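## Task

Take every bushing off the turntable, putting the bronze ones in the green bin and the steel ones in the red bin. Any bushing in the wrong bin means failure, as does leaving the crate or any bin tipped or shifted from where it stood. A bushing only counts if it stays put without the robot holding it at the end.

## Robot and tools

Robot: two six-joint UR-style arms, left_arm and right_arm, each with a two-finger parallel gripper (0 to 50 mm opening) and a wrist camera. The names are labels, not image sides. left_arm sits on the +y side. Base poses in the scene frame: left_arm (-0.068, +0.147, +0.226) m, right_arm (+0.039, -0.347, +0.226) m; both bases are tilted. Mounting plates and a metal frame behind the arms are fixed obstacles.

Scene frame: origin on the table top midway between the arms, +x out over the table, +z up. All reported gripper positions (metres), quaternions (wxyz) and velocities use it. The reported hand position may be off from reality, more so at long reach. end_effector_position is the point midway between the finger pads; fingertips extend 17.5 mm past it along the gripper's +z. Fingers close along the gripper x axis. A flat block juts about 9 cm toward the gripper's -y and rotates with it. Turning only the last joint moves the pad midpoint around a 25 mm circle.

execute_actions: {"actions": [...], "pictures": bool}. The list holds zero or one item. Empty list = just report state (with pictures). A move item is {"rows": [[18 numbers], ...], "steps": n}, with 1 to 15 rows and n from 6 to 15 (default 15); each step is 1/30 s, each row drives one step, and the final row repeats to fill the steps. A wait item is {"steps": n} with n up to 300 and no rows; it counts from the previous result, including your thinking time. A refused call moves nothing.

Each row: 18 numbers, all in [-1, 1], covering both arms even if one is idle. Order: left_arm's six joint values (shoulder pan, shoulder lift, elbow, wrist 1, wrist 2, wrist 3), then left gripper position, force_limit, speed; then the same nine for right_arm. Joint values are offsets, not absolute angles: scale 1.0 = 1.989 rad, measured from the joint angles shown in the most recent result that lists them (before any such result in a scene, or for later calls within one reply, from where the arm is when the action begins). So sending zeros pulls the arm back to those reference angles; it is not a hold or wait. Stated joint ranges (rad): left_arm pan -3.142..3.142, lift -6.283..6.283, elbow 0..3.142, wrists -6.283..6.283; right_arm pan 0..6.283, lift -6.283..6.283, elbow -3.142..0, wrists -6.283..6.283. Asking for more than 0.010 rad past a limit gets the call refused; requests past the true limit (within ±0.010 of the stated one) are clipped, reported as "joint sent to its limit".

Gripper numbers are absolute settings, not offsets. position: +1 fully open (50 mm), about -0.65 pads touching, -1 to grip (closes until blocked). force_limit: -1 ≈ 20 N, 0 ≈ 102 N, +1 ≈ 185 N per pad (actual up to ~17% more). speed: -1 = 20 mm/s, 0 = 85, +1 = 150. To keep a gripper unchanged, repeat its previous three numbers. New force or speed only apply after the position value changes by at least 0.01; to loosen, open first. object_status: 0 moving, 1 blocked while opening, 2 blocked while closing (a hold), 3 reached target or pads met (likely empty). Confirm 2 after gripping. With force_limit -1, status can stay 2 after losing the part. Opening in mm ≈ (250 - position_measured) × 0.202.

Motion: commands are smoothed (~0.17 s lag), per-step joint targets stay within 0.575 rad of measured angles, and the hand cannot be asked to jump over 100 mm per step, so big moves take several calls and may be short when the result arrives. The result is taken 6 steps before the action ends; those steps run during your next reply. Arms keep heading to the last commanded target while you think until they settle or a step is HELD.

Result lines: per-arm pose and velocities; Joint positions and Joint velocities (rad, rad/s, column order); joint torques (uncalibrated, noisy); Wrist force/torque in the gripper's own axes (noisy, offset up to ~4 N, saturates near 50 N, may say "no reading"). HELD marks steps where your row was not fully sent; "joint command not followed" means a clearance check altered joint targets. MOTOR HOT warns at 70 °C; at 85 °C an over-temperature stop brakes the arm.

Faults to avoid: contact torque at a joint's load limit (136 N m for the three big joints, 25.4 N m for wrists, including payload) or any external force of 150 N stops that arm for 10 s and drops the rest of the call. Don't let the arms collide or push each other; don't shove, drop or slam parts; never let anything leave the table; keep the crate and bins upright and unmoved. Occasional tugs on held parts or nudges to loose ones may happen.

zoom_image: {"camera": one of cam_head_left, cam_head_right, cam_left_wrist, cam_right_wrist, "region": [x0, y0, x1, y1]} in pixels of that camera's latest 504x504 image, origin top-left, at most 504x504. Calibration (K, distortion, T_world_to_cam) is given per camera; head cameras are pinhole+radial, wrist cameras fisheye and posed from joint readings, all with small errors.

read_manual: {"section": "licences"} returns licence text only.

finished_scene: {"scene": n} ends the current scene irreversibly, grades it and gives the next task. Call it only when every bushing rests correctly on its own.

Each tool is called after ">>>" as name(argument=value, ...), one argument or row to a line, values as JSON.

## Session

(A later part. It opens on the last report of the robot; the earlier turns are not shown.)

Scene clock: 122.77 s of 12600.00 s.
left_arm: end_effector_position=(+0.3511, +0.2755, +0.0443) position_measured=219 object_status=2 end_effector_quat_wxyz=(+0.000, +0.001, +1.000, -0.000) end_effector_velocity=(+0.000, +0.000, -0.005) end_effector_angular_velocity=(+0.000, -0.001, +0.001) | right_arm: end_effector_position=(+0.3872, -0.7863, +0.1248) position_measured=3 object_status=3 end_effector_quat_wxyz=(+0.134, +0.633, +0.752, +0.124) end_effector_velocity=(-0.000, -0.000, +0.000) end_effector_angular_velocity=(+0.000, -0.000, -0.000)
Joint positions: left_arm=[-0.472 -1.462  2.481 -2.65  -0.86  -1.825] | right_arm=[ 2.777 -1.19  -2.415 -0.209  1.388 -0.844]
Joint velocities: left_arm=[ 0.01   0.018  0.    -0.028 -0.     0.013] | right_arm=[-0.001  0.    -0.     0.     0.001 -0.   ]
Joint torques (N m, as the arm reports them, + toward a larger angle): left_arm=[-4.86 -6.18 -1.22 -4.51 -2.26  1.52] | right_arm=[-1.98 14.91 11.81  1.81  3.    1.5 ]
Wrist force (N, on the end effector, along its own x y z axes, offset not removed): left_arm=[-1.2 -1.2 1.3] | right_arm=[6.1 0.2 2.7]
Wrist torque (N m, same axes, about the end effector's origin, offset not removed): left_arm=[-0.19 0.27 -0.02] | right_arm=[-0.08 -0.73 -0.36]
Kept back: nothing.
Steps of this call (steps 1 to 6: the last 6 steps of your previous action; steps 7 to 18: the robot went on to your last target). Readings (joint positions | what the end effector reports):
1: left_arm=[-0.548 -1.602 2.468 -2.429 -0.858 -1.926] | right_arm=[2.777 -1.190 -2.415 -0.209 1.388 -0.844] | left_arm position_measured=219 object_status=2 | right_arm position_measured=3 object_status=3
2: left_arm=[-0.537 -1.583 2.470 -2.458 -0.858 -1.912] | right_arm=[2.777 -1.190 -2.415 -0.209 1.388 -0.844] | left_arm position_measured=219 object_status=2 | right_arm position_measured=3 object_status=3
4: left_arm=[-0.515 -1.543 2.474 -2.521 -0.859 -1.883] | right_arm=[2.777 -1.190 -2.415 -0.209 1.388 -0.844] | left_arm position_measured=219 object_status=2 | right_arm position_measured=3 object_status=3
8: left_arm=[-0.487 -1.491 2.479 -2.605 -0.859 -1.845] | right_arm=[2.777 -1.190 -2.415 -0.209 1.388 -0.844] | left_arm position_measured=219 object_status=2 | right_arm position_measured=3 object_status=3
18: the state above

>>> execute_actions(
  actions=[
    {"rows":[[0.002,0.0035,0,-0.0055,0,0.0025,-1,-0.5,0.5,0,0,0,0,0,0,1,0,0],[0.0035,0.006,0.0001,-0.010,0,0.0045,-1,-0.5,0.5,0,0,0,0,0,0,1,0,0],[0.005,0.009,0.0002,-0.0145,0,0.0065,-1,-0.5,0.5,0,0,0,0,0,0,1,0,0],[0.0063,0.0112,0.0003,-0.018,0.0001,0.0082,-1,-0.5,0.5,0,0,0,0,0,0,1,0,0]],"steps":15},
  ],
)

>>> execute_actions(
  actions=[
    {"steps":8},
  ],
)

Scene clock: 123.33 s of 12600.00 s.
left_arm: end_effector_position=(+0.3513, +0.2759, +0.0393) position_measured=219 object_status=2 end_effector_quat_wxyz=(+0.001, +0.000, +1.000, +0.000) end_effector_velocity=(+0.002, +0.001, -0.010) end_effector_angular_velocity=(+0.000, -0.005, +0.004) | right_arm: end_effector_position=(+0.3872, -0.7863, +0.1248) position_measured=3 object_status=3 end_effector_quat_wxyz=(+0.134, +0.633, +0.752, +0.124) end_effector_velocity=(-0.000, +0.000, -0.000) end_effector_angular_velocity=(+0.000, +0.001, +0.001)
Joint positions: left_arm=[-0.462 -1.445  2.481 -2.678 -0.86  -1.813] | right_arm=[ 2.777 -1.19  -2.415 -0.209  1.388 -0.844]
Joint velocities: left_arm=[ 0.02   0.037 -0.002 -0.059 -0.     0.027] | right_arm=[-0.    -0.    -0.     0.     0.    -0.001]
Joint torques (N m, as the arm reports them, + toward a larger angle): left_arm=[-3.12 -3.96  0.23 -4.59  0.81  1.49] | right_arm=[-2.57 15.63 12.56  1.59  3.    1.49]
Wrist force (N, on the end effector, along its own x y z axes, offset not removed): left_arm=[-0.8 -0.5 0.7] | right_arm=[3.0 7.1 -0.4]
Wrist torque (N m, same axes, about the end effector's origin, offset not removed): left_arm=[-0.15 0.24 -0.05] | right_arm=[1.23 -0.35 -0.23]
Steps of this call (steps 1 to 8: the robot went on to your last target; steps 9 to 17: the first 9 steps of this action). Readings (joint positions | what the end effector reports):
9: left_arm=[-0.471 -1.460 2.481 -2.654 -0.860 -1.824] | right_arm=[2.777 -1.190 -2.415 -0.209 1.388 -0.844] | left_arm position_measured=219 object_status=2 | right_arm position_measured=3 object_status=3
10: left_arm=[-0.471 -1.460 2.481 -2.654 -0.860 -1.823] | right_arm=[2.777 -1.190 -2.415 -0.209 1.388 -0.844] | left_arm position_measured=219 object_status=2 | right_arm position_measured=3 object_status=3
12: left_arm=[-0.469 -1.456 2.481 -2.660 -0.860 -1.821] | right_arm=[2.777 -1.190 -2.415 -0.209 1.388 -0.844] | left_arm position_measured=219 object_status=2 | right_arm position_measured=3 object_status=3
16: left_arm=[-0.463 -1.446 2.481 -2.676 -0.860 -1.814] | right_arm=[2.777 -1.190 -2.415 -0.209 1.388 -0.844] | left_arm position_measured=219 object_status=2 | right_arm position_measured=3 object_status=3
17: the state above

Scene clock: 123.60 s of 12600.00 s.
left_arm: end_effector_position=(+0.3514, +0.2761, +0.0382) position_measured=219 object_status=2 end_effector_quat_wxyz=(+0.001, -0.000, +1.000, +0.000) end_effector_velocity=(-0.000, +0.000, -0.001) end_effector_angular_velocity=(+0.001, +0.000, +0.000) | right_arm: end_effector_position=(+0.3872, -0.7863, +0.1248) position_measured=3 object_status=3 end_effector_quat_wxyz=(+0.134, +0.633, +0.752, +0.124) end_effector_velocity=(+0.001, +0.000, +0.000) end_effector_angular_velocity=(+0.001, -0.001, +0.000)
Joint positions: left_arm=[-0.46  -1.441  2.481 -2.685 -0.859 -1.809] | right_arm=[ 2.777 -1.19  -2.415 -0.209  1.388 -0.844]
Joint velocities: left_arm=[ 0.003  0.004  0.001 -0.008  0.     0.003] | right_arm=[ 0.001 -0.     0.001 -0.     0.001  0.001]
Joint torques (N m, as the arm reports them, + toward a larger angle): left_arm=[-4.39 -5.43 -0.16 -4.3   1.32  1.64] | right_arm=[-2.53 15.65 12.67  1.7   3.05  1.45]
Wrist force (N, on the end effector, along its own x y z axes, offset not removed): left_arm=[-1.4 -1.0 1.3] | right_arm=[4.4 0.1 0.9]
Wrist torque (N m, same axes, about the end effector's origin, offset not removed): left_arm=[-0.14 0.35 -0.06] | right_arm=[0.08 -0.80 0.00]
Kept back: nothing.
Steps of this call (steps 1 to 6: the last 6 steps of your previous action; steps 7 to 8: the robot went on to your last target). Readings (joint positions | what the end effector reports):
1: left_arm=[-0.462 -1.444 2.481 -2.680 -0.860 -1.812] | right_arm=[2.777 -1.190 -2.415 -0.209 1.388 -0.844] | left_arm position_measured=219 object_status=2 | right_arm position_measured=3 object_status=3
2: left_arm=[-0.461 -1.443 2.481 -2.681 -0.860 -1.811] | right_arm=[2.777 -1.190 -2.415 -0.209 1.388 -0.844] | left_arm position_measured=219 object_status=2 | right_arm position_measured=3 object_status=3
4: left_arm=[-0.461 -1.442 2.481 -2.683 -0.859 -1.810] | right_arm=[2.777 -1.190 -2.415 -0.209 1.388 -0.844] | left_arm position_measured=219 object_status=2 | right_arm position_measured=3 object_status=3
8: the state above

>>> execute_actions(
  actions=[
    {"rows":[[0,0,0,0,0,0,-0.05,-0.5,0.5,0,0,0,0,0,0,1,0,0],[0,0,0,0,0,0,-0.05,-0.5,0.5,0,0,0,0,0,0,1,0,0],[0,0,0,0,0,0,-0.05,-0.5,0.5,0,0,0,0,0,0,1,0,0],[0,0,0,0,0,0,-0.05,-0.5,0.5,0,0,0,0,0,0,1,0,0],[0,0,0,0,0,0,-0.05,-0.5,0.5,0,0,0,0,0,0,1,0,0],[-0.003,-0.006,-0.0002,0.009,0,-0.004,-0.05,-0.5,0.5,0,0,0,0,0,0,1,0,0],[-0.010,-0.018,-0.0007,0.028,0,-0.013,-0.05,-0.5,0.5,0,0,0,0,0,0,1,0,0],[-0.019,-0.035,-0.0016,0.054,0.0002,-0.025,-0.05,-0.5,0.5,0,0,0,0,0,0,1,0,0],[-0.0297,-0.0545,-0.003,0.0825,0.0004,-0.039,-0.05,-0.5,0.5,0,0,0,0,0,0,1,0,0],[-0.040,-0.073,-0.005,0.111,0.0006,-0.053,-0.05,-0.5,0.5,0,0,0,0,0,0,1,0,0],[-0.049,-0.088,-0.0075,0.137,0.0007,-0.064,-0.05,-0.5,0.5,0,0,0,0,0,0,1,0,0],[-0.055,-0.099,-0.009,0.156,0.0008,-0.073,-0.05,-0.5,0.5,0,0,0,0,0,0,1,0,0],[-0.0593,-0.1062,-0.0104,0.1686,0.0009,-0.0785,-0.05,-0.5,0.5,0,0,0,0,0,0,1,0,0]],"steps":13},
  ],
  pictures=true,
)

Scene clock: 124.30 s of 12600.00 s.
left_arm: end_effector_position=(+0.3513, +0.2761, +0.0385) position_measured=160 object_status=0 end_effector_quat_wxyz=(+0.001, -0.000, +1.000, +0.000) end_effector_velocity=(+0.001, -0.002, +0.021) end_effector_angular_velocity=(-0.003, -0.003, +0.001) | right_arm: end_effector_position=(+0.3872, -0.7863, +0.1248) position_measured=3 object_status=3 end_effector_quat_wxyz=(+0.134, +0.633, +0.752, +0.124) end_effector_velocity=(+0.001, -0.001, +0.001) end_effector_angular_velocity=(-0.001, -0.001, -0.002)
Joint positions: left_arm=[-0.46  -1.442  2.481 -2.684 -0.859 -1.81 ] | right_arm=[ 2.777 -1.19  -2.415 -0.209  1.388 -0.844]
Joint velocities: left_arm=[-0.04  -0.072 -0.     0.103  0.    -0.051] | right_arm=[ 0.001  0.     0.001  0.    -0.001  0.001]
Joint torques (N m, as the arm reports them, + toward a larger angle): left_arm=[-27.01 -34.65  -8.76   0.89   1.39  -1.68] | right_arm=[-1.9  15.27 12.13  1.77  3.02  1.57]
Wrist force (N, on the end effector, along its own x y z axes, offset not removed): left_arm=[-0.1 -2.0 0.2] | right_arm=[-2.6 -0.3 2.4]
Wrist torque (N m, same axes, about the end effector's origin, offset not removed): left_arm=[-0.38 0.11 -0.09] | right_arm=[0.08 0.32 0.02]
Steps of this call (steps 1 to 14: the robot went on to your last target; steps 15 to 21: the first 7 steps of this action). Readings (joint positions | what the end effector reports):
15: left_arm=[-0.460 -1.440 2.481 -2.686 -0.859 -1.809] | right_arm=[2.777 -1.190 -2.415 -0.209 1.388 -0.844] | left_arm position_measured=213 object_status=0 | right_arm position_measured=3 object_status=3
16: left_arm=[-0.460 -1.440 2.481 -2.686 -0.859 -1.809] | right_arm=[2.777 -1.190 -2.415 -0.209 1.388 -0.844] | left_arm position_measured=194 object_status=0 | right_arm position_measured=3 object_status=3
18: left_arm=[-0.460 -1.440 2.481 -2.686 -0.859 -1.809] | right_arm=[2.777 -1.190 -2.415 -0.209 1.388 -0.844] | left_arm position_measured=161 object_status=0 | right_arm position_measured=3 object_status=3
21: the state above
camera_calibration (this result's frames):
cam_left_wrist: T_world_to_cam=[[-0.998439, 0.0536864, -0.0154168, 0.341145], [0.0485479, 0.970588, 0.235799, -0.285583], [0.0276226, 0.234682, -0.97168, 0.108423], [0, 0, 0, 1]] pos_world=[0.351481, 0.233424, 0.177951]
cam_right_wrist: T_world_to_cam=[[-0.195885, 0.979786, -0.0405898, 0.850497], [0.770676, 0.179409, 0.61145, -0.234369], [0.606373, 0.0884924, -0.790241, 0.0819953], [0, 0, 0, 1]] pos_world=[0.297502, -0.798513, 0.242622]

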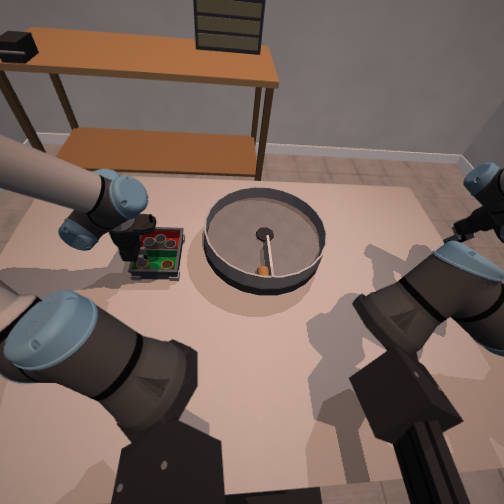

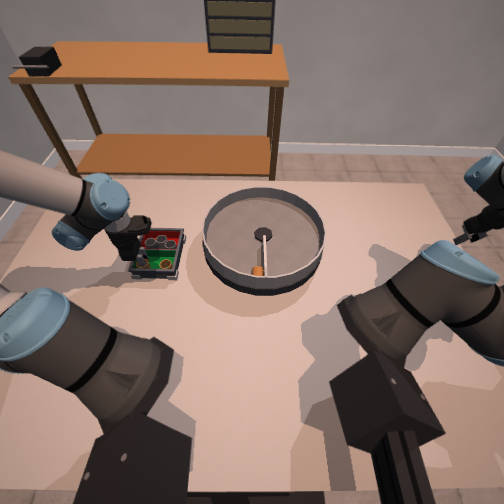

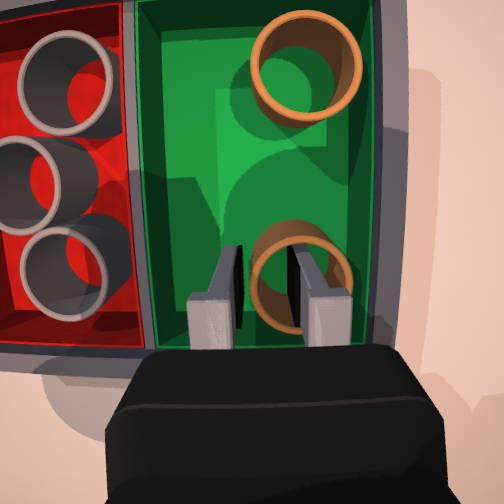

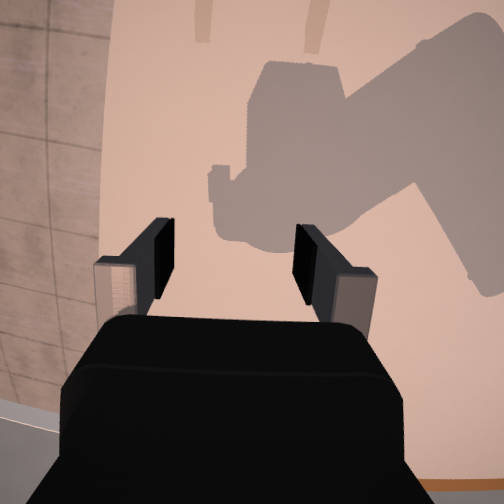

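>>> execute_actions(
  actions=[
    {"rows":[[-0.065,-0.102,-0.016,0.172,-0.001,-0.083,0.34,-0.5,0.5,0,0,0,0,0,0,1,0,0],[-0.077,-0.093,-0.026,0.179,-0.004,-0.094,0.34,-0.5,0.5,0,0,0,0,0,0,1,0,0],[-0.094,-0.078,-0.040,0.188,-0.008,-0.11,0.34,-0.5,0.5,0,0,0,0,0,0,1,0,0],[-0.114,-0.059,-0.055,0.198,-0.013,-0.128,0.34,-0.5,0.5,0,0,0,0,0,0,1,0,0],[-0.137,-0.037,-0.071,0.208,-0.019,-0.149,0.34,-0.5,0.5,0,0,0,0,0,0,1,0,0],[-0.161,-0.013,-0.086,0.217,-0.025,-0.172,0.34,-0.5,0.5,0,0,0,0,0,0,1,0,0],[-0.186,0.012,-0.101,0.226,-0.031,-0.195,0.34,-0.5,0.5,0,0,0,0,0,0,1,0,0],[-0.210,0.037,-0.114,0.233,-0.037,-0.217,0.34,-0.5,0.5,0,0,0,0,0,0,1,0,0],[-0.233,0.060,-0.126,0.239,-0.043,-0.238,0.34,-0.5,0.5,0,0,0,0,0,0,1,0,0],[-0.253,0.081,-0.136,0.244,-0.048,-0.257,0.34,-0.5,0.5,0,0,0,0,0,0,1,0,0],[-0.270,0.099,-0.144,0.248,-0.052,-0.273,0.34,-0.5,0.5,0,0,0,0,0,0,1,0,0],[-0.283,0.113,-0.150,0.251,-0.055,-0.285,0.34,-0.5,0.5,0,0,0,0,0,0,1,0,0],[-0.291,0.122,-0.153,0.253,-0.057,-0.292,0.34,-0.5,0.5,0,0,0,0,0,0,1,0,0],[-0.2956,0.1262,-0.1549,0.2544,-0.0583,-0.2966,0.34,-0.5,0.5,0,0,0,0,0,0,1,0,0]],"steps":14},
  ],
)

>>> execute_actions(
  actions=[
    {"steps":24},
  ],
  pictures=true,
)

Scene clock: 135.97 s of 12600.00 s.
left_arm: end_effector_position=(+0.3805, +0.2241, +0.1198) position_measured=101 object_status=0 end_effector_quat_wxyz=(+0.003, +0.012, +1.000, -0.013) end_effector_velocity=(+0.175, -0.429, +0.133) end_effector_angular_velocity=(-0.139, -0.015, -0.219) | right_arm: end_effector_position=(+0.3872, -0.7863, +0.1248) position_measured=3 object_status=3 end_effector_quat_wxyz=(+0.134, +0.633, +0.752, +0.124) end_effector_velocity=(+0.000, -0.000, +0.000) end_effector_angular_velocity=(-0.000, -0.001, -0.001)
Joint positions: left_arm=[-0.673 -1.569  2.386 -2.299 -0.883 -2.053] | right_arm=[ 2.777 -1.19  -2.415 -0.209  1.388 -0.844]
Joint velocities: left_arm=[-0.745  0.706 -0.512  0.316 -0.184 -0.679] | right_arm=[ 0.     0.001 -0.     0.001  0.     0.001]
Joint torques (N m, as the arm reports them, + toward a larger angle): left_arm=[-34.38  11.16 -28.06   0.88  -3.03  -3.37] | right_arm=[-2.43 15.26 11.76  1.51  2.9   1.38]
Wrist force (N, on the end effector, along its own x y z axes, offset not removed): left_arm=[-3.6 0.7 0.2] | right_arm=[0.2 -4.3 1.5]
Wrist torque (N m, same axes, about the end effector's origin, offset not removed): left_arm=[0.06 0.66 -0.01] | right_arm=[-0.90 0.19 0.16]
Steps of this call (steps 1 to 6: the last 6 steps of your previous action; steps 7 to 45: the robot went on to your last target; steps 46 to 342: nothing new was sent; steps 343 to 350: the first 8 steps of this action). Readings (joint positions | what the end effector reports):
343: left_arm=[-0.578 -1.652 2.461 -2.350 -0.858 -1.966] | right_arm=[2.777 -1.190 -2.415 -0.209 1.388 -0.844] | left_arm position_measured=154 object_status=0 | right_arm position_measured=3 object_status=3
344: left_arm=[-0.579 -1.651 2.459 -2.349 -0.858 -1.967] | right_arm=[2.777 -1.190 -2.415 -0.209 1.388 -0.844] | left_arm position_measured=135 object_status=0 | right_arm position_measured=3 object_status=3
346: left_arm=[-0.592 -1.642 2.448 -2.340 -0.862 -1.978] | right_arm=[2.777 -1.190 -2.415 -0.209 1.388 -0.844] | left_arm position_measured=102 object_status=0 | right_arm position_measured=3 object_status=3
350: the state above

Scene clock: 136.77 s of 12600.00 s.
left_arm: end_effector_position=(+0.3892, -0.0027, +0.1722) position_measured=101 object_status=3 end_effector_quat_wxyz=(-0.000, +0.069, +0.998, -0.012) end_effector_velocity=(-0.004, -0.016, +0.003) end_effector_angular_velocity=(+0.005, -0.002, -0.009) | right_arm: end_effector_position=(+0.3872, -0.7863, +0.1248) position_measured=3 object_status=3 end_effector_quat_wxyz=(+0.134, +0.633, +0.752, +0.124) end_effector_velocity=(+0.000, -0.000, +0.000) end_effector_angular_velocity=(-0.001, -0.000, +0.001)
Joint positions: left_arm=[-1.045 -1.194  2.175 -2.179 -0.974 -2.397] | right_arm=[ 2.777 -1.19  -2.415 -0.209  1.388 -0.844]
Joint velocities: left_arm=[-0.027  0.028 -0.014  0.008 -0.006 -0.024] | right_arm=[ 0.     0.     0.     0.    -0.    -0.001]
Joint torques (N m, as the arm reports them, + toward a larger angle): left_arm=[-34.16  -8.32 -30.44  -0.26  -2.32  -1.04] | right_arm=[-1.72 15.9  12.08  1.6   2.86  1.45]
Wrist force (N, on the end effector, along its own x y z axes, offset not removed): left_arm=[-2.9 -1.9 0.9] | right_arm=[-2.2 -1.3 0.5]
Wrist torque (N m, same axes, about the end effector's origin, offset not removed): left_arm=[-0.29 0.54 0.01] | right_arm=[-0.34 0.60 0.33]
Kept back: nothing.
Steps of this call (steps 1 to 6: the last 6 steps of your previous action; steps 7 to 24: the robot went on to your last target). Readings (joint positions | what the end effector reports):
1: left_arm=[-0.698 -1.545 2.369 -2.289 -0.890 -2.076] | right_arm=[2.777 -1.190 -2.415 -0.209 1.388 -0.844] | left_arm position_measured=101 object_status=0 | right_arm position_measured=3 object_status=3
2: left_arm=[-0.723 -1.520 2.353 -2.279 -0.896 -2.099] | right_arm=[2.777 -1.190 -2.415 -0.209 1.388 -0.844] | left_arm position_measured=101 object_status=0 | right_arm position_measured=3 object_status=3
4: left_arm=[-0.773 -1.471 2.323 -2.262 -0.909 -2.145] | right_arm=[2.777 -1.190 -2.415 -0.209 1.388 -0.844] | left_arm position_measured=101 object_status=3 | right_arm position_measured=3 object_status=3
8: left_arm=[-0.873 -1.369 2.267 -2.230 -0.934 -2.238] | right_arm=[2.777 -1.190 -2.415 -0.209 1.388 -0.844] | left_arm position_measured=101 object_status=3 | right_arm position_measured=3 object_status=3
24: the state above
camera_calibration (this result's frames):
cam_left_wrist: T_world_to_cam=[[-0.981413, 0.191231, -0.0160956, 0.389856], [0.183512, 0.959709, 0.212796, -0.0969293], [0.0561402, 0.205887, -0.976964, 0.292524], [0, 0, 0, 1]] pos_world=[0.383975, -0.0417554, 0.312687]
cam_right_wrist: T_world_to_cam=[[-0.195885, 0.979786, -0.0405897, 0.850497], [0.770676, 0.179409, 0.61145, -0.234369], [0.606372, 0.0884924, -0.790241, 0.0819954], [0, 0, 0, 1]] pos_world=[0.297502, -0.798513, 0.242622]

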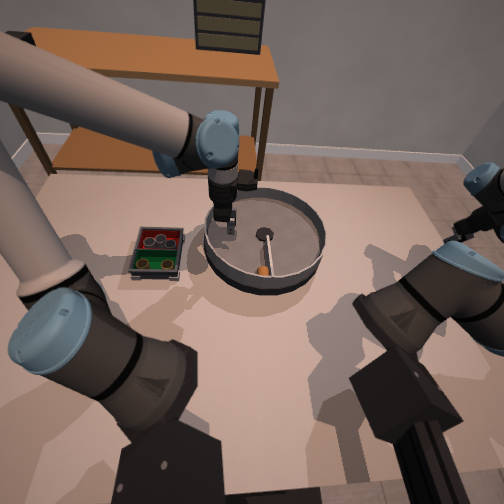

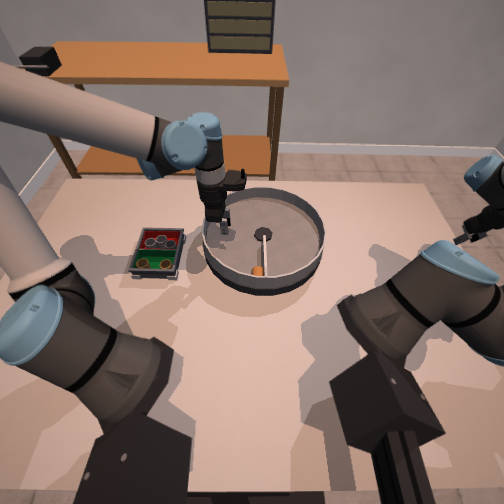

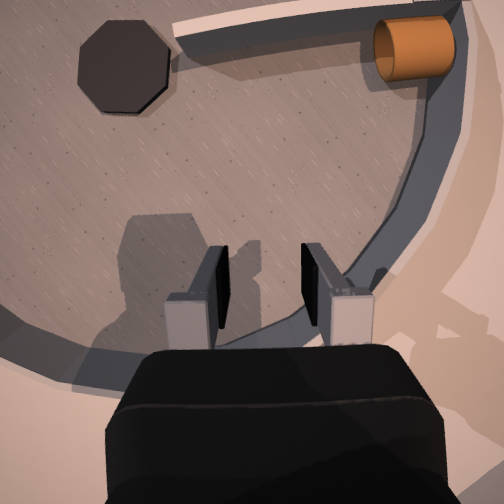

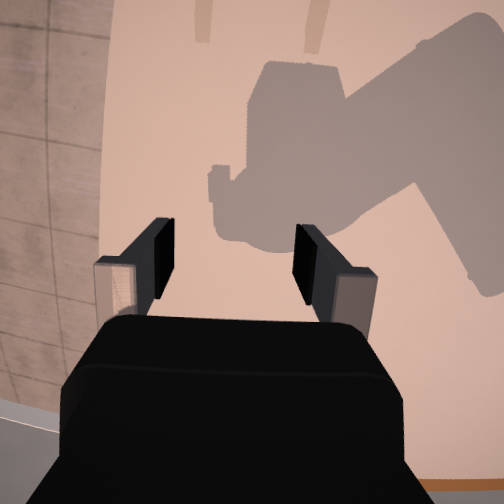

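>>> execute_actions(
  actions=[
    {"rows":[[0.003,0.006,-0.007,0.007,-0.007,-0.001,0.34,-0.5,0.5,0,0,0,0,0,0,1,0,0],[0.009,0.018,-0.022,0.022,-0.020,-0.002,0.34,-0.5,0.5,0,0,0,0,0,0,1,0,0],[0.017,0.035,-0.043,0.043,-0.040,-0.004,0.34,-0.5,0.5,0,0,0,0,0,0,1,0,0],[0.027,0.056,-0.068,0.068,-0.064,-0.007,0.34,-0.5,0.5,0,0,0,0,0,0,1,0,0],[0.039,0.080,-0.097,0.097,-0.091,-0.010,0.34,-0.5,0.5,0,0,0,0,0,0,1,0,0],[0.052,0.106,-0.129,0.129,-0.121,-0.013,0.34,-0.5,0.5,0,0,0,0,0,0,1,0,0],[0.065,0.134,-0.163,0.163,-0.153,-0.017,0.34,-0.5,0.5,0,0,0,0,0,0,1,0,0],[0.079,0.163,-0.198,0.197,-0.185,-0.020,0.34,-0.5,0.5,0,0,0,0,0,0,1,0,0],[0.092,0.191,-0.232,0.231,-0.218,-0.024,0.34,-0.5,0.5,0,0,0,0,0,0,1,0,0],[0.105,0.217,-0.264,0.263,-0.248,-0.027,0.34,-0.5,0.5,0,0,0,0,0,0,1,0,0],[0.117,0.241,-0.293,0.292,-0.275,-0.030,0.34,-0.5,0.5,0,0,0,0,0,0,1,0,0],[0.127,0.262,-0.318,0.317,-0.298,-0.033,0.34,-0.5,0.5,0,0,0,0,0,0,1,0,0],[0.135,0.278,-0.338,0.337,-0.317,-0.035,0.34,-0.5,0.5,0,0,0,0,0,0,1,0,0],[0.140,0.290,-0.352,0.351,-0.330,-0.036,0.34,-0.5,0.5,0,0,0,0,0,0,1,0,0],[0.1431,0.2957,-0.3591,0.3584,-0.3371,-0.037,0.34,-0.5,0.5,0,0,0,0,0,0,1,0,0]],"steps":15},
  ],
)

>>> execute_actions(
  actions=[
    {"steps":26},
  ],
  pictures=true,
)

Scene clock: 138.90 s of 12600.00 s.
left_arm: end_effector_position=(+0.3741, -0.0284, +0.1490) position_measured=101 object_status=3 end_effector_quat_wxyz=(-0.119, +0.067, +0.991, -0.009) end_effector_velocity=(-0.120, -0.193, -0.164) end_effector_angular_velocity=(+0.175, +1.920, +0.085) | right_arm: end_effector_position=(+0.3872, -0.7863, +0.1248) position_measured=3 object_status=3 end_effector_quat_wxyz=(+0.134, +0.633, +0.752, +0.124) end_effector_velocity=(+0.000, +0.000, -0.000) end_effector_angular_velocity=(+0.001, +0.000, +0.000)
Joint positions: left_arm=[-0.974 -1.056  2.012 -2.015 -1.129 -2.417] | right_arm=[ 2.777 -1.19  -2.415 -0.209  1.388 -0.844]
Joint velocities: left_arm=[ 0.568  1.105 -1.319  1.3   -1.234 -0.143] | right_arm=[ 0.001 -0.001 -0.     0.     0.     0.001]
Joint torques (N m, as the arm reports them, + toward a larger angle): left_arm=[ -6.19  15.63 -48.85   3.93  -8.2   -1.62] | right_arm=[-1.92 15.57 11.67  1.58  2.93  1.28]
Wrist force (N, on the end effector, along its own x y z axes, offset not removed): left_arm=[-1.4 0.8 -0.9] | right_arm=[0.7 -3.2 -0.1]
Wrist torque (N m, same axes, about the end effector's origin, offset not removed): left_arm=[0.05 0.32 -0.04] | right_arm=[-0.63 0.09 0.14]
Steps of this call (steps 1 to 30: the robot went on to your last target; steps 31 to 55: nothing new was sent; steps 56 to 64: the first 9 steps of this action). Readings (joint positions | what the end effector reports):
56: left_arm=[-1.048 -1.191 2.173 -2.178 -0.975 -2.400] | right_arm=[2.777 -1.190 -2.415 -0.209 1.388 -0.844] | left_arm position_measured=101 object_status=3 | right_arm position_measured=3 object_status=3
57: left_arm=[-1.047 -1.190 2.172 -2.176 -0.977 -2.400] | right_arm=[2.777 -1.190 -2.415 -0.209 1.388 -0.844] | left_arm position_measured=101 object_status=3 | right_arm position_measured=3 object_status=3
59: left_arm=[-1.039 -1.178 2.157 -2.161 -0.991 -2.401] | right_arm=[2.777 -1.190 -2.415 -0.209 1.388 -0.844] | left_arm position_measured=101 object_status=3 | right_arm position_measured=3 object_status=3
63: left_arm=[-0.992 -1.091 2.053 -2.057 -1.089 -2.412] | right_arm=[2.777 -1.190 -2.415 -0.209 1.388 -0.844] | left_arm position_measured=101 object_status=3 | right_arm position_measured=3 object_status=3
64: the state above

Scene clock: 139.77 s of 12600.00 s.
left_arm: end_effector_position=(+0.3352, -0.1021, +0.1183) position_measured=101 object_status=3 end_effector_quat_wxyz=(-0.499, +0.000, +0.867, -0.000) end_effector_velocity=(-0.001, -0.001, -0.000) end_effector_angular_velocity=(+0.003, +0.016, +0.003) | right_arm: end_effector_position=(+0.3872, -0.7863, +0.1248) position_measured=3 object_status=3 end_effector_quat_wxyz=(+0.134, +0.633, +0.752, +0.124) end_effector_velocity=(-0.000, -0.000, +0.000) end_effector_angular_velocity=(-0.001, -0.001, -0.001)
Joint positions: left_arm=[-0.761 -0.607  1.462 -1.467 -1.644 -2.47 ] | right_arm=[ 2.777 -1.19  -2.415 -0.209  1.388 -0.844]
Joint velocities: left_arm=[ 0.004  0.009 -0.01   0.01  -0.01  -0.001] | right_arm=[ 0.     0.001 -0.001  0.001 -0.     0.   ]
Joint torques (N m, as the arm reports them, + toward a larger angle): left_arm=[-29.27 -26.92 -28.02   1.8   -3.95  -1.14] | right_arm=[-1.64 15.76 11.99  1.59  2.92  1.33]
Wrist force (N, on the end effector, along its own x y z axes, offset not removed): left_arm=[-2.4 -1.9 0.4] | right_arm=[-0.2 -1.1 3.1]
Wrist torque (N m, same axes, about the end effector's origin, offset not removed): left_arm=[-0.34 0.52 -0.08] | right_arm=[-0.05 0.24 0.10]
Kept back: nothing.
Steps of this call (steps 1 to 6: the last 6 steps of your previous action; steps 7 to 26: the robot went on to your last target). Readings (joint positions | what the end effector reports):
1: left_arm=[-0.954 -1.017 1.964 -1.968 -1.174 -2.422] | right_arm=[2.777 -1.190 -2.415 -0.209 1.388 -0.844] | left_arm position_measured=101 object_status=3 | right_arm position_measured=3 object_status=3
2: left_arm=[-0.932 -0.974 1.913 -1.917 -1.222 -2.427] | right_arm=[2.777 -1.190 -2.415 -0.209 1.388 -0.844] | left_arm position_measured=101 object_status=3 | right_arm position_measured=3 object_status=3
4: left_arm=[-0.887 -0.882 1.802 -1.807 -1.326 -2.439] | right_arm=[2.777 -1.190 -2.415 -0.209 1.388 -0.844] | left_arm position_measured=101 object_status=3 | right_arm position_measured=3 object_status=3
8: left_arm=[-0.812 -0.721 1.604 -1.609 -1.512 -2.458] | right_arm=[2.777 -1.190 -2.415 -0.209 1.388 -0.844] | left_arm position_measured=101 object_status=3 | right_arm position_measured=3 object_status=3
26: the state above
camera_calibration (this result's frames):
cam_left_wrist: T_world_to_cam=[[-0.513416, 0.0548251, 0.856387, 0.0809379], [0.229006, 0.970519, 0.0751604, 0.0219562], [-0.827019, 0.234706, -0.510835, 0.507123], [0, 0, 0, 1]] pos_world=[0.455927, -0.144771, 0.188092]
cam_right_wrist: T_world_to_cam=[[-0.195885, 0.979786, -0.0405896, 0.850497], [0.770676, 0.179409, 0.61145, -0.234369], [0.606372, 0.0884925, -0.790242, 0.0819954], [0, 0, 0, 1]] pos_world=[0.297502, -0.798513, 0.242622]

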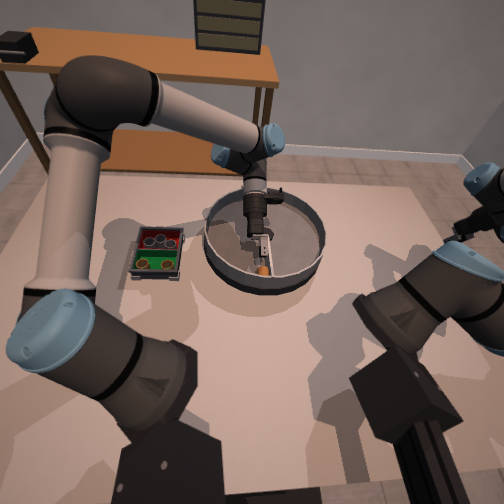

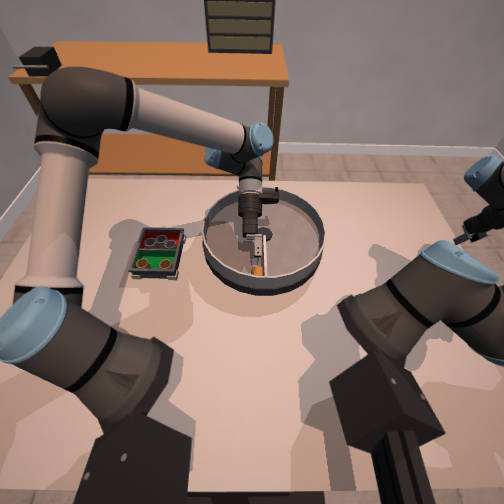

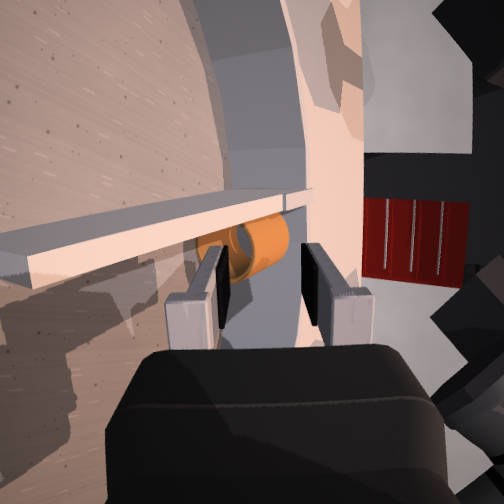

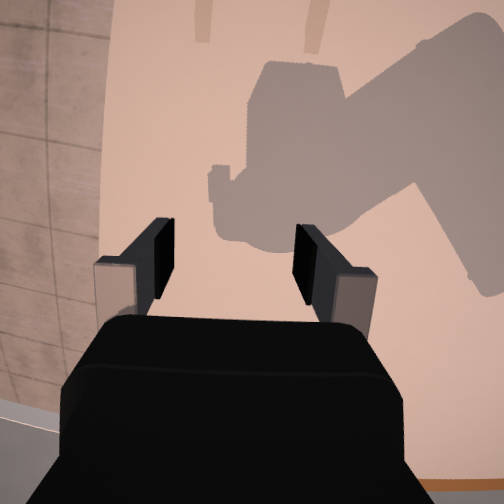

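>>> execute_actions(
  actions=[],
)

Scene clock: 141.23 s of 12600.00 s.
left_arm: end_effector_position=(+0.3351, -0.1023, +0.1183) position_measured=101 object_status=3 end_effector_quat_wxyz=(-0.500, +0.000, +0.866, +0.000) end_effector_velocity=(+0.000, -0.000, -0.000) end_effector_angular_velocity=(+0.000, -0.000, +0.000) | right_arm: end_effector_position=(+0.3872, -0.7863, +0.1248) position_measured=3 object_status=3 end_effector_quat_wxyz=(+0.134, +0.633, +0.752, +0.124) end_effector_velocity=(-0.000, -0.000, -0.000) end_effector_angular_velocity=(-0.001, +0.001, +0.000)
Joint positions: left_arm=[-0.76  -0.606  1.461 -1.466 -1.645 -2.471] | right_arm=[ 2.777 -1.19  -2.415 -0.209  1.388 -0.844]
Joint velocities: left_arm=[-0.  0. -0.  0.  0. -0.] | right_arm=[ 0.     0.    -0.    -0.    -0.001 -0.001]
Joint torques (N m, as the arm reports them, + toward a larger angle): left_arm=[-29.9  -26.57 -26.02   1.76  -3.78  -1.22] | right_arm=[-2.54 16.31 11.76  1.6   3.03  1.34]
Wrist force (N, on the end effector, along its own x y z axes, offset not removed): left_arm=[-1.6 -1.0 0.8] | right_arm=[0.0 -1.2 -0.8]
Wrist torque (N m, same axes, about the end effector's origin, offset not removed): left_arm=[-0.17 0.40 0.00] | right_arm=[-0.30 -0.12 -0.06]
Kept back: nothing.
Steps of this call (steps 1 to 30: the robot went on to your last target; steps 31 to 44: nothing new was sent). Readings (joint positions | what the end effector reports):
1: left_arm=[-0.761 -0.607 1.462 -1.467 -1.644 -2.470] | right_arm=[2.777 -1.190 -2.415 -0.209 1.388 -0.844] | left_arm position_measured=101 object_status=3 | right_arm position_measured=3 object_status=3
2: left_arm=[-0.761 -0.607 1.462 -1.467 -1.644 -2.470] | right_arm=[2.777 -1.190 -2.415 -0.209 1.388 -0.844] | left_arm position_measured=101 object_status=3 | right_arm position_measured=3 object_status=3
4: left_arm=[-0.760 -0.607 1.462 -1.466 -1.644 -2.470] | right_arm=[2.777 -1.190 -2.415 -0.209 1.388 -0.844] | left_arm position_measured=101 object_status=3 | right_arm position_measured=3 object_status=3
8: left_arm=[-0.760 -0.607 1.461 -1.466 -1.645 -2.471] | right_arm=[2.777 -1.190 -2.415 -0.209 1.388 -0.844] | left_arm position_measured=101 object_status=3 | right_arm position_measured=3 object_status=3
44: the state above
All arms were judged still, so your last target was given up. Only a new action makes them travel on or press farther. Fingers that are still opening or closing keep moving.
camera_calibration (this result's frames):
cam_left_wrist: T_world_to_cam=[[-0.511763, 0.0543386, 0.857406, 0.0802185], [0.228747, 0.970591, 0.0750214, 0.0222425], [-0.828114, 0.234523, -0.509142, 0.507282], [0, 0, 0, 1]] pos_world=[0.456052, -0.144916, 0.18783]
cam_right_wrist: T_world_to_cam=[[-0.195885, 0.979786, -0.0405898, 0.850497], [0.770676, 0.179409, 0.61145, -0.234369], [0.606372, 0.0884922, -0.790242, 0.0819953], [0, 0, 0, 1]] pos_world=[0.297502, -0.798513, 0.242622]

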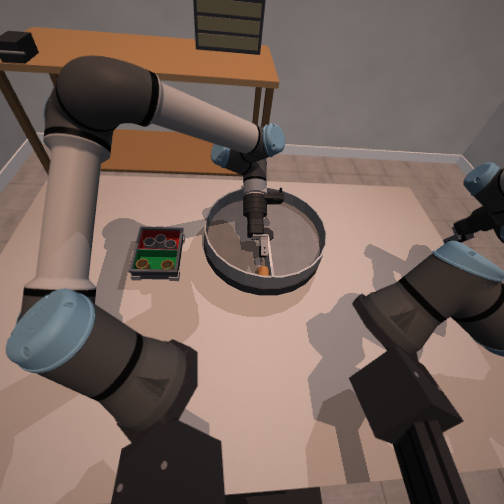

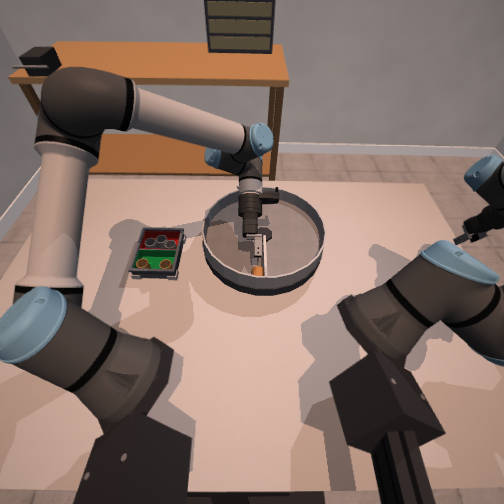

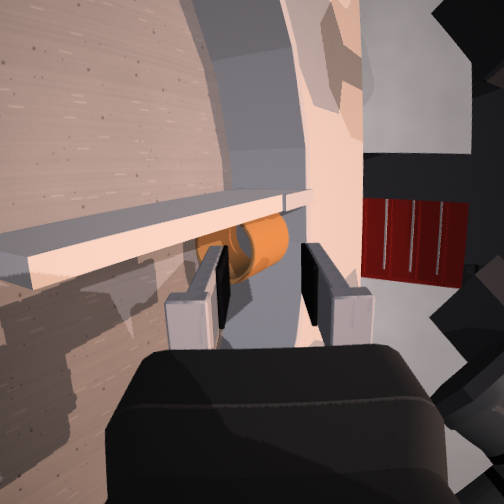

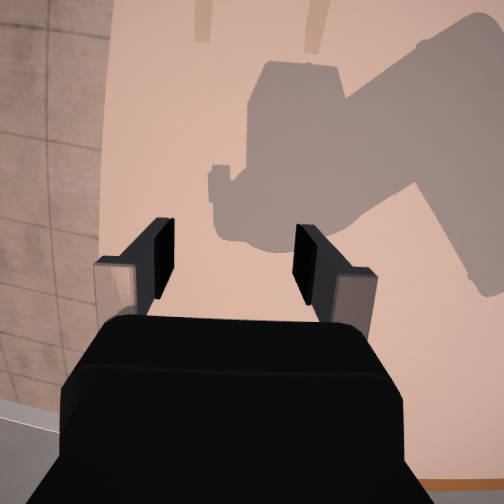

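>>> execute_actions(
  actions=[
    {"rows":[[-0.0005,-0.0005,0.009,-0.0087,-0.0005,-0.0004,0.34,-0.5,0.5,0,0,0,0,0,0,1,0,0],[-0.001,-0.001,0.018,-0.0174,-0.001,-0.0007,0.34,-0.5,0.5,0,0,0,0,0,0,1,0,0],[-0.0015,-0.0015,0.027,-0.026,-0.0015,-0.0011,0.34,-0.5,0.5,0,0,0,0,0,0,1,0,0],[-0.002,-0.0019,0.036,-0.034,-0.0019,-0.0014,0.34,-0.5,0.5,0,0,0,0,0,0,1,0,0],[-0.0024,-0.0023,0.044,-0.0417,-0.0023,-0.0017,0.34,-0.5,0.5,0,0,0,0,0,0,1,0,0]],"steps":15},
  ],
  pictures=true,
)

Scene clock: 142.70 s of 12600.00 s.
left_arm: end_effector_position=(+0.3151, -0.1031, +0.1068) position_measured=101 object_status=3 end_effector_quat_wxyz=(-0.500, -0.000, +0.866, +0.000) end_effector_velocity=(-0.062, -0.000, -0.033) end_effector_angular_velocity=(+0.001, +0.002, -0.002) | right_arm: end_effector_position=(+0.3872, -0.7863, +0.1248) position_measured=3 object_status=3 end_effector_quat_wxyz=(+0.134, +0.633, +0.752, +0.124) end_effector_velocity=(+0.000, +0.000, +0.000) end_effector_angular_velocity=(+0.000, -0.001, -0.001)
Joint positions: left_arm=[-0.764 -0.61   1.524 -1.526 -1.648 -2.473] | right_arm=[ 2.777 -1.19  -2.415 -0.209  1.388 -0.844]
Joint velocities: left_arm=[-0.011 -0.01   0.19  -0.177 -0.009 -0.006] | right_arm=[0.001 0.    0.    0.    0.    0.001]
Joint torques (N m, as the arm reports them, + toward a larger angle): left_arm=[-46.96 -47.48  -7.21  -2.86  -3.65  -1.38] | right_arm=[-1.5  15.61 11.94  1.61  2.98  1.34]
Wrist force (N, on the end effector, along its own x y z axes, offset not removed): left_arm=[-1.4 -1.6 1.9] | right_arm=[2.7 -3.2 -1.8]
Wrist torque (N m, same axes, about the end effector's origin, offset not removed): left_arm=[-0.26 0.36 -0.01] | right_arm=[-0.52 -0.45 0.21]
Steps of this call (steps 1 to 35: nothing new was sent; steps 36 to 44: the first 9 steps of this action). Readings (joint positions | what the end effector reports):
36: left_arm=[-0.760 -0.606 1.461 -1.466 -1.645 -2.471] | right_arm=[2.777 -1.190 -2.415 -0.209 1.388 -0.844] | left_arm position_measured=101 object_status=3 | right_arm position_measured=3 object_status=3
37: left_arm=[-0.760 -0.606 1.463 -1.467 -1.645 -2.471] | right_arm=[2.777 -1.190 -2.415 -0.209 1.388 -0.844] | left_arm position_measured=101 object_status=3 | right_arm position_measured=3 object_status=3
39: left_arm=[-0.761 -0.607 1.475 -1.479 -1.646 -2.471] | right_arm=[2.777 -1.190 -2.415 -0.209 1.388 -0.844] | left_arm position_measured=101 object_status=3 | right_arm position_measured=3 object_status=3
43: left_arm=[-0.763 -0.609 1.517 -1.519 -1.648 -2.473] | right_arm=[2.777 -1.190 -2.415 -0.209 1.388 -0.844] | left_arm position_measured=101 object_status=3 | right_arm position_measured=3 object_status=3
44: the state above
camera_calibration (this result's frames):
cam_left_wrist: T_world_to_cam=[[-0.51135, 0.0538197, 0.857686, 0.0796159], [0.228328, 0.970674, 0.0752189, 0.0286411], [-0.828485, 0.234297, -0.508642, 0.485126], [0, 0, 0, 1]] pos_world=[0.436092, -0.14575, 0.176316]
cam_right_wrist: T_world_to_cam=[[-0.195885, 0.979786, -0.0405896, 0.850497], [0.770676, 0.179409, 0.61145, -0.234369], [0.606372, 0.0884924, -0.790241, 0.0819954], [0, 0, 0, 1]] pos_world=[0.297502, -0.798513, 0.242622]

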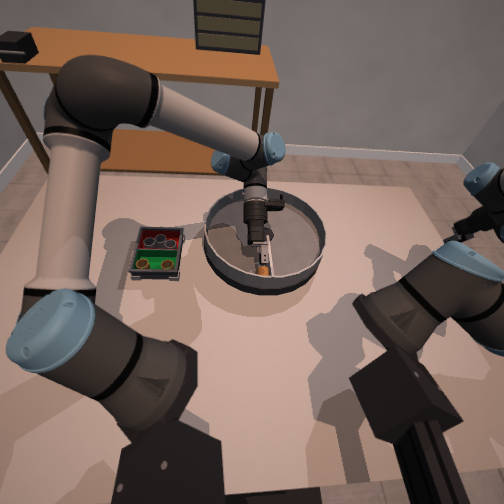

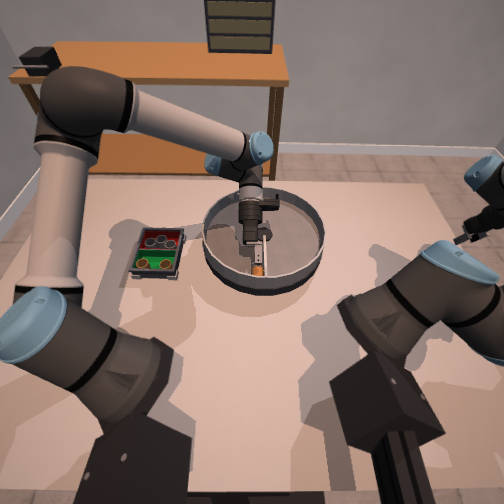

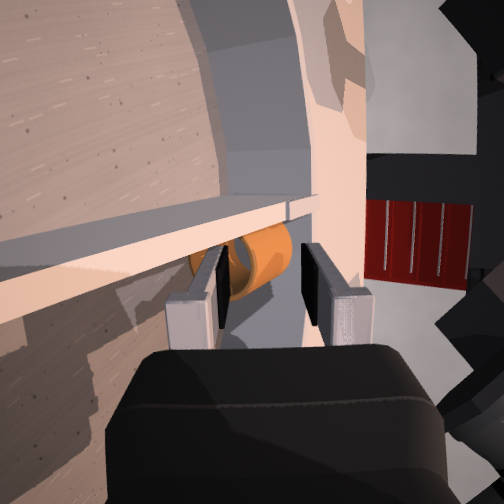

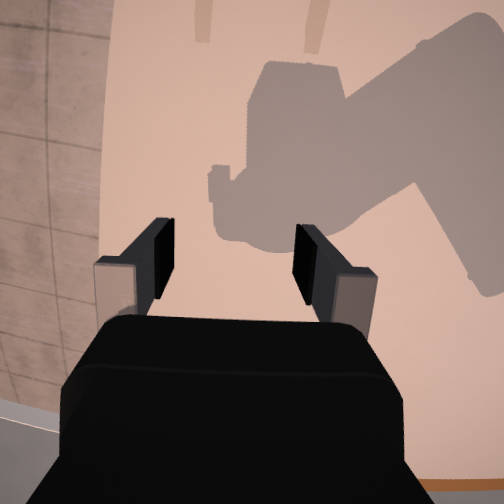

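>>> execute_actions(
  actions=[
    {"steps":12},
  ],
  pictures=true,
)

Scene clock: 143.47 s of 12600.00 s.
left_arm: end_effector_position=(+0.3072, -0.1031, +0.1026) position_measured=101 object_status=3 end_effector_quat_wxyz=(-0.500, -0.000, +0.866, +0.000) end_effector_velocity=(-0.000, +0.000, -0.000) end_effector_angular_velocity=(+0.000, +0.001, +0.000) | right_arm: end_effector_position=(+0.3872, -0.7863, +0.1248) position_measured=3 object_status=3 end_effector_quat_wxyz=(+0.134, +0.633, +0.752, +0.124) end_effector_velocity=(-0.001, +0.000, -0.001) end_effector_angular_velocity=(+0.001, +0.002, -0.000)
Joint positions: left_arm=[-0.765 -0.611  1.549 -1.549 -1.649 -2.474] | right_arm=[ 2.777 -1.19  -2.415 -0.209  1.388 -0.844]
Joint velocities: left_arm=[ 0.001  0.     0.001 -0.001 -0.     0.   ] | right_arm=[-0.    -0.001 -0.001 -0.    -0.     0.001]
Joint torques (N m, as the arm reports them, + toward a larger angle): left_arm=[-46.47 -46.57  -2.95  -2.29  -3.68  -1.29] | right_arm=[-2.35 15.3  12.06  1.57  2.91  1.41]
Wrist force (N, on the end effector, along its own x y z axes, offset not removed): left_arm=[-2.1 -0.6 -0.3] | right_arm=[-1.9 -5.3 -3.1]
Wrist torque (N m, same axes, about the end effector's origin, offset not removed): left_arm=[-0.16 0.53 -0.03] | right_arm=[-1.15 0.27 0.14]
Kept back: nothing.
Steps of this call (steps 1 to 6: the last 6 steps of your previous action; steps 7 to 23: the robot went on to your last target). Readings (joint positions | what the end effector reports):
1: left_arm=[-0.764 -0.610 1.530 -1.531 -1.649 -2.473] | right_arm=[2.777 -1.190 -2.415 -0.209 1.388 -0.844] | left_arm position_measured=101 object_status=3 | right_arm position_measured=3 object_status=3
2: left_arm=[-0.764 -0.610 1.534 -1.535 -1.649 -2.473] | right_arm=[2.777 -1.190 -2.415 -0.209 1.388 -0.844] | left_arm position_measured=101 object_status=3 | right_arm position_measured=3 object_status=3
4: left_arm=[-0.765 -0.611 1.540 -1.541 -1.649 -2.474] | right_arm=[2.777 -1.190 -2.415 -0.209 1.388 -0.844] | left_arm position_measured=101 object_status=3 | right_arm position_measured=3 object_status=3
8: left_arm=[-0.765 -0.611 1.545 -1.546 -1.649 -2.474] | right_arm=[2.777 -1.190 -2.415 -0.209 1.388 -0.844] | left_arm position_measured=101 object_status=3 | right_arm position_measured=3 object_status=3
23: the state above
camera_calibration (this result's frames):
cam_left_wrist: T_world_to_cam=[[-0.511235, 0.0536867, 0.857763, 0.0791726], [0.22827, 0.970682, 0.0752972, 0.0307647], [-0.828572, 0.234296, -0.508501, 0.476411], [0, 0, 0, 1]] pos_world=[0.428194, -0.145735, 0.172028]
cam_right_wrist: T_world_to_cam=[[-0.195885, 0.979786, -0.0405898, 0.850497], [0.770676, 0.179409, 0.61145, -0.234369], [0.606372, 0.0884923, -0.790242, 0.0819953], [0, 0, 0, 1]] pos_world=[0.297502, -0.798513, 0.242622]

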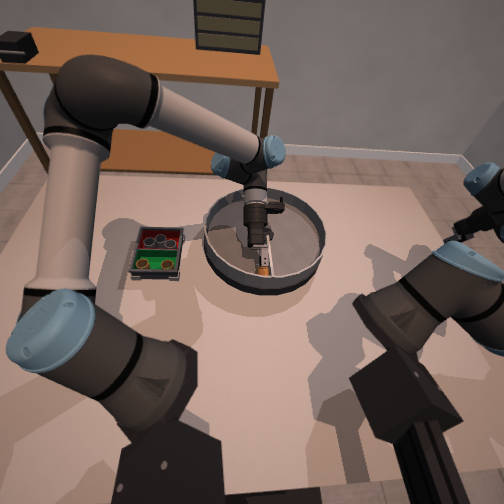

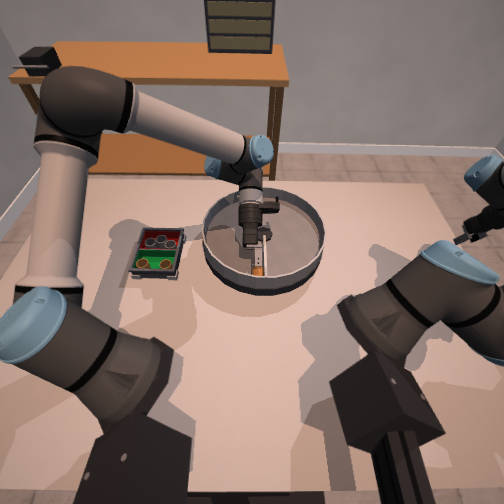

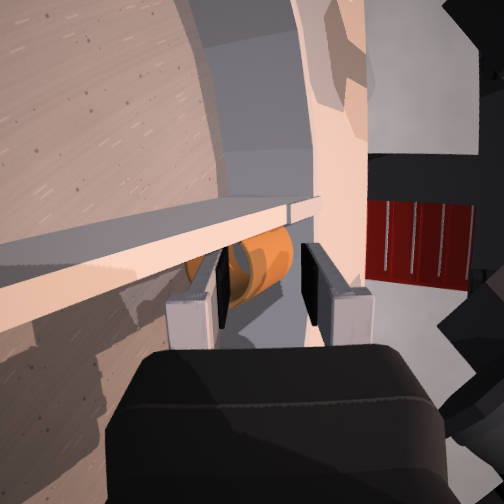

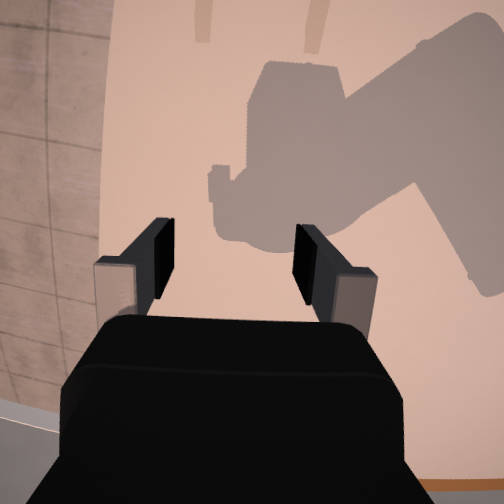

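>>> zoom_image(
  camera="cam_left_wrist",
  region=[150, 190, 350, 350],
)

Region (150, 190, 350, 350) of cam_left_wrist's 504x504 image, scaled by 2.520, with more detail than that image has; it fills the top 403 rows of this view, and the rest is white.

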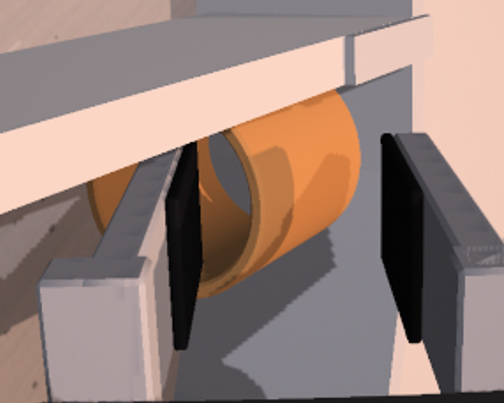

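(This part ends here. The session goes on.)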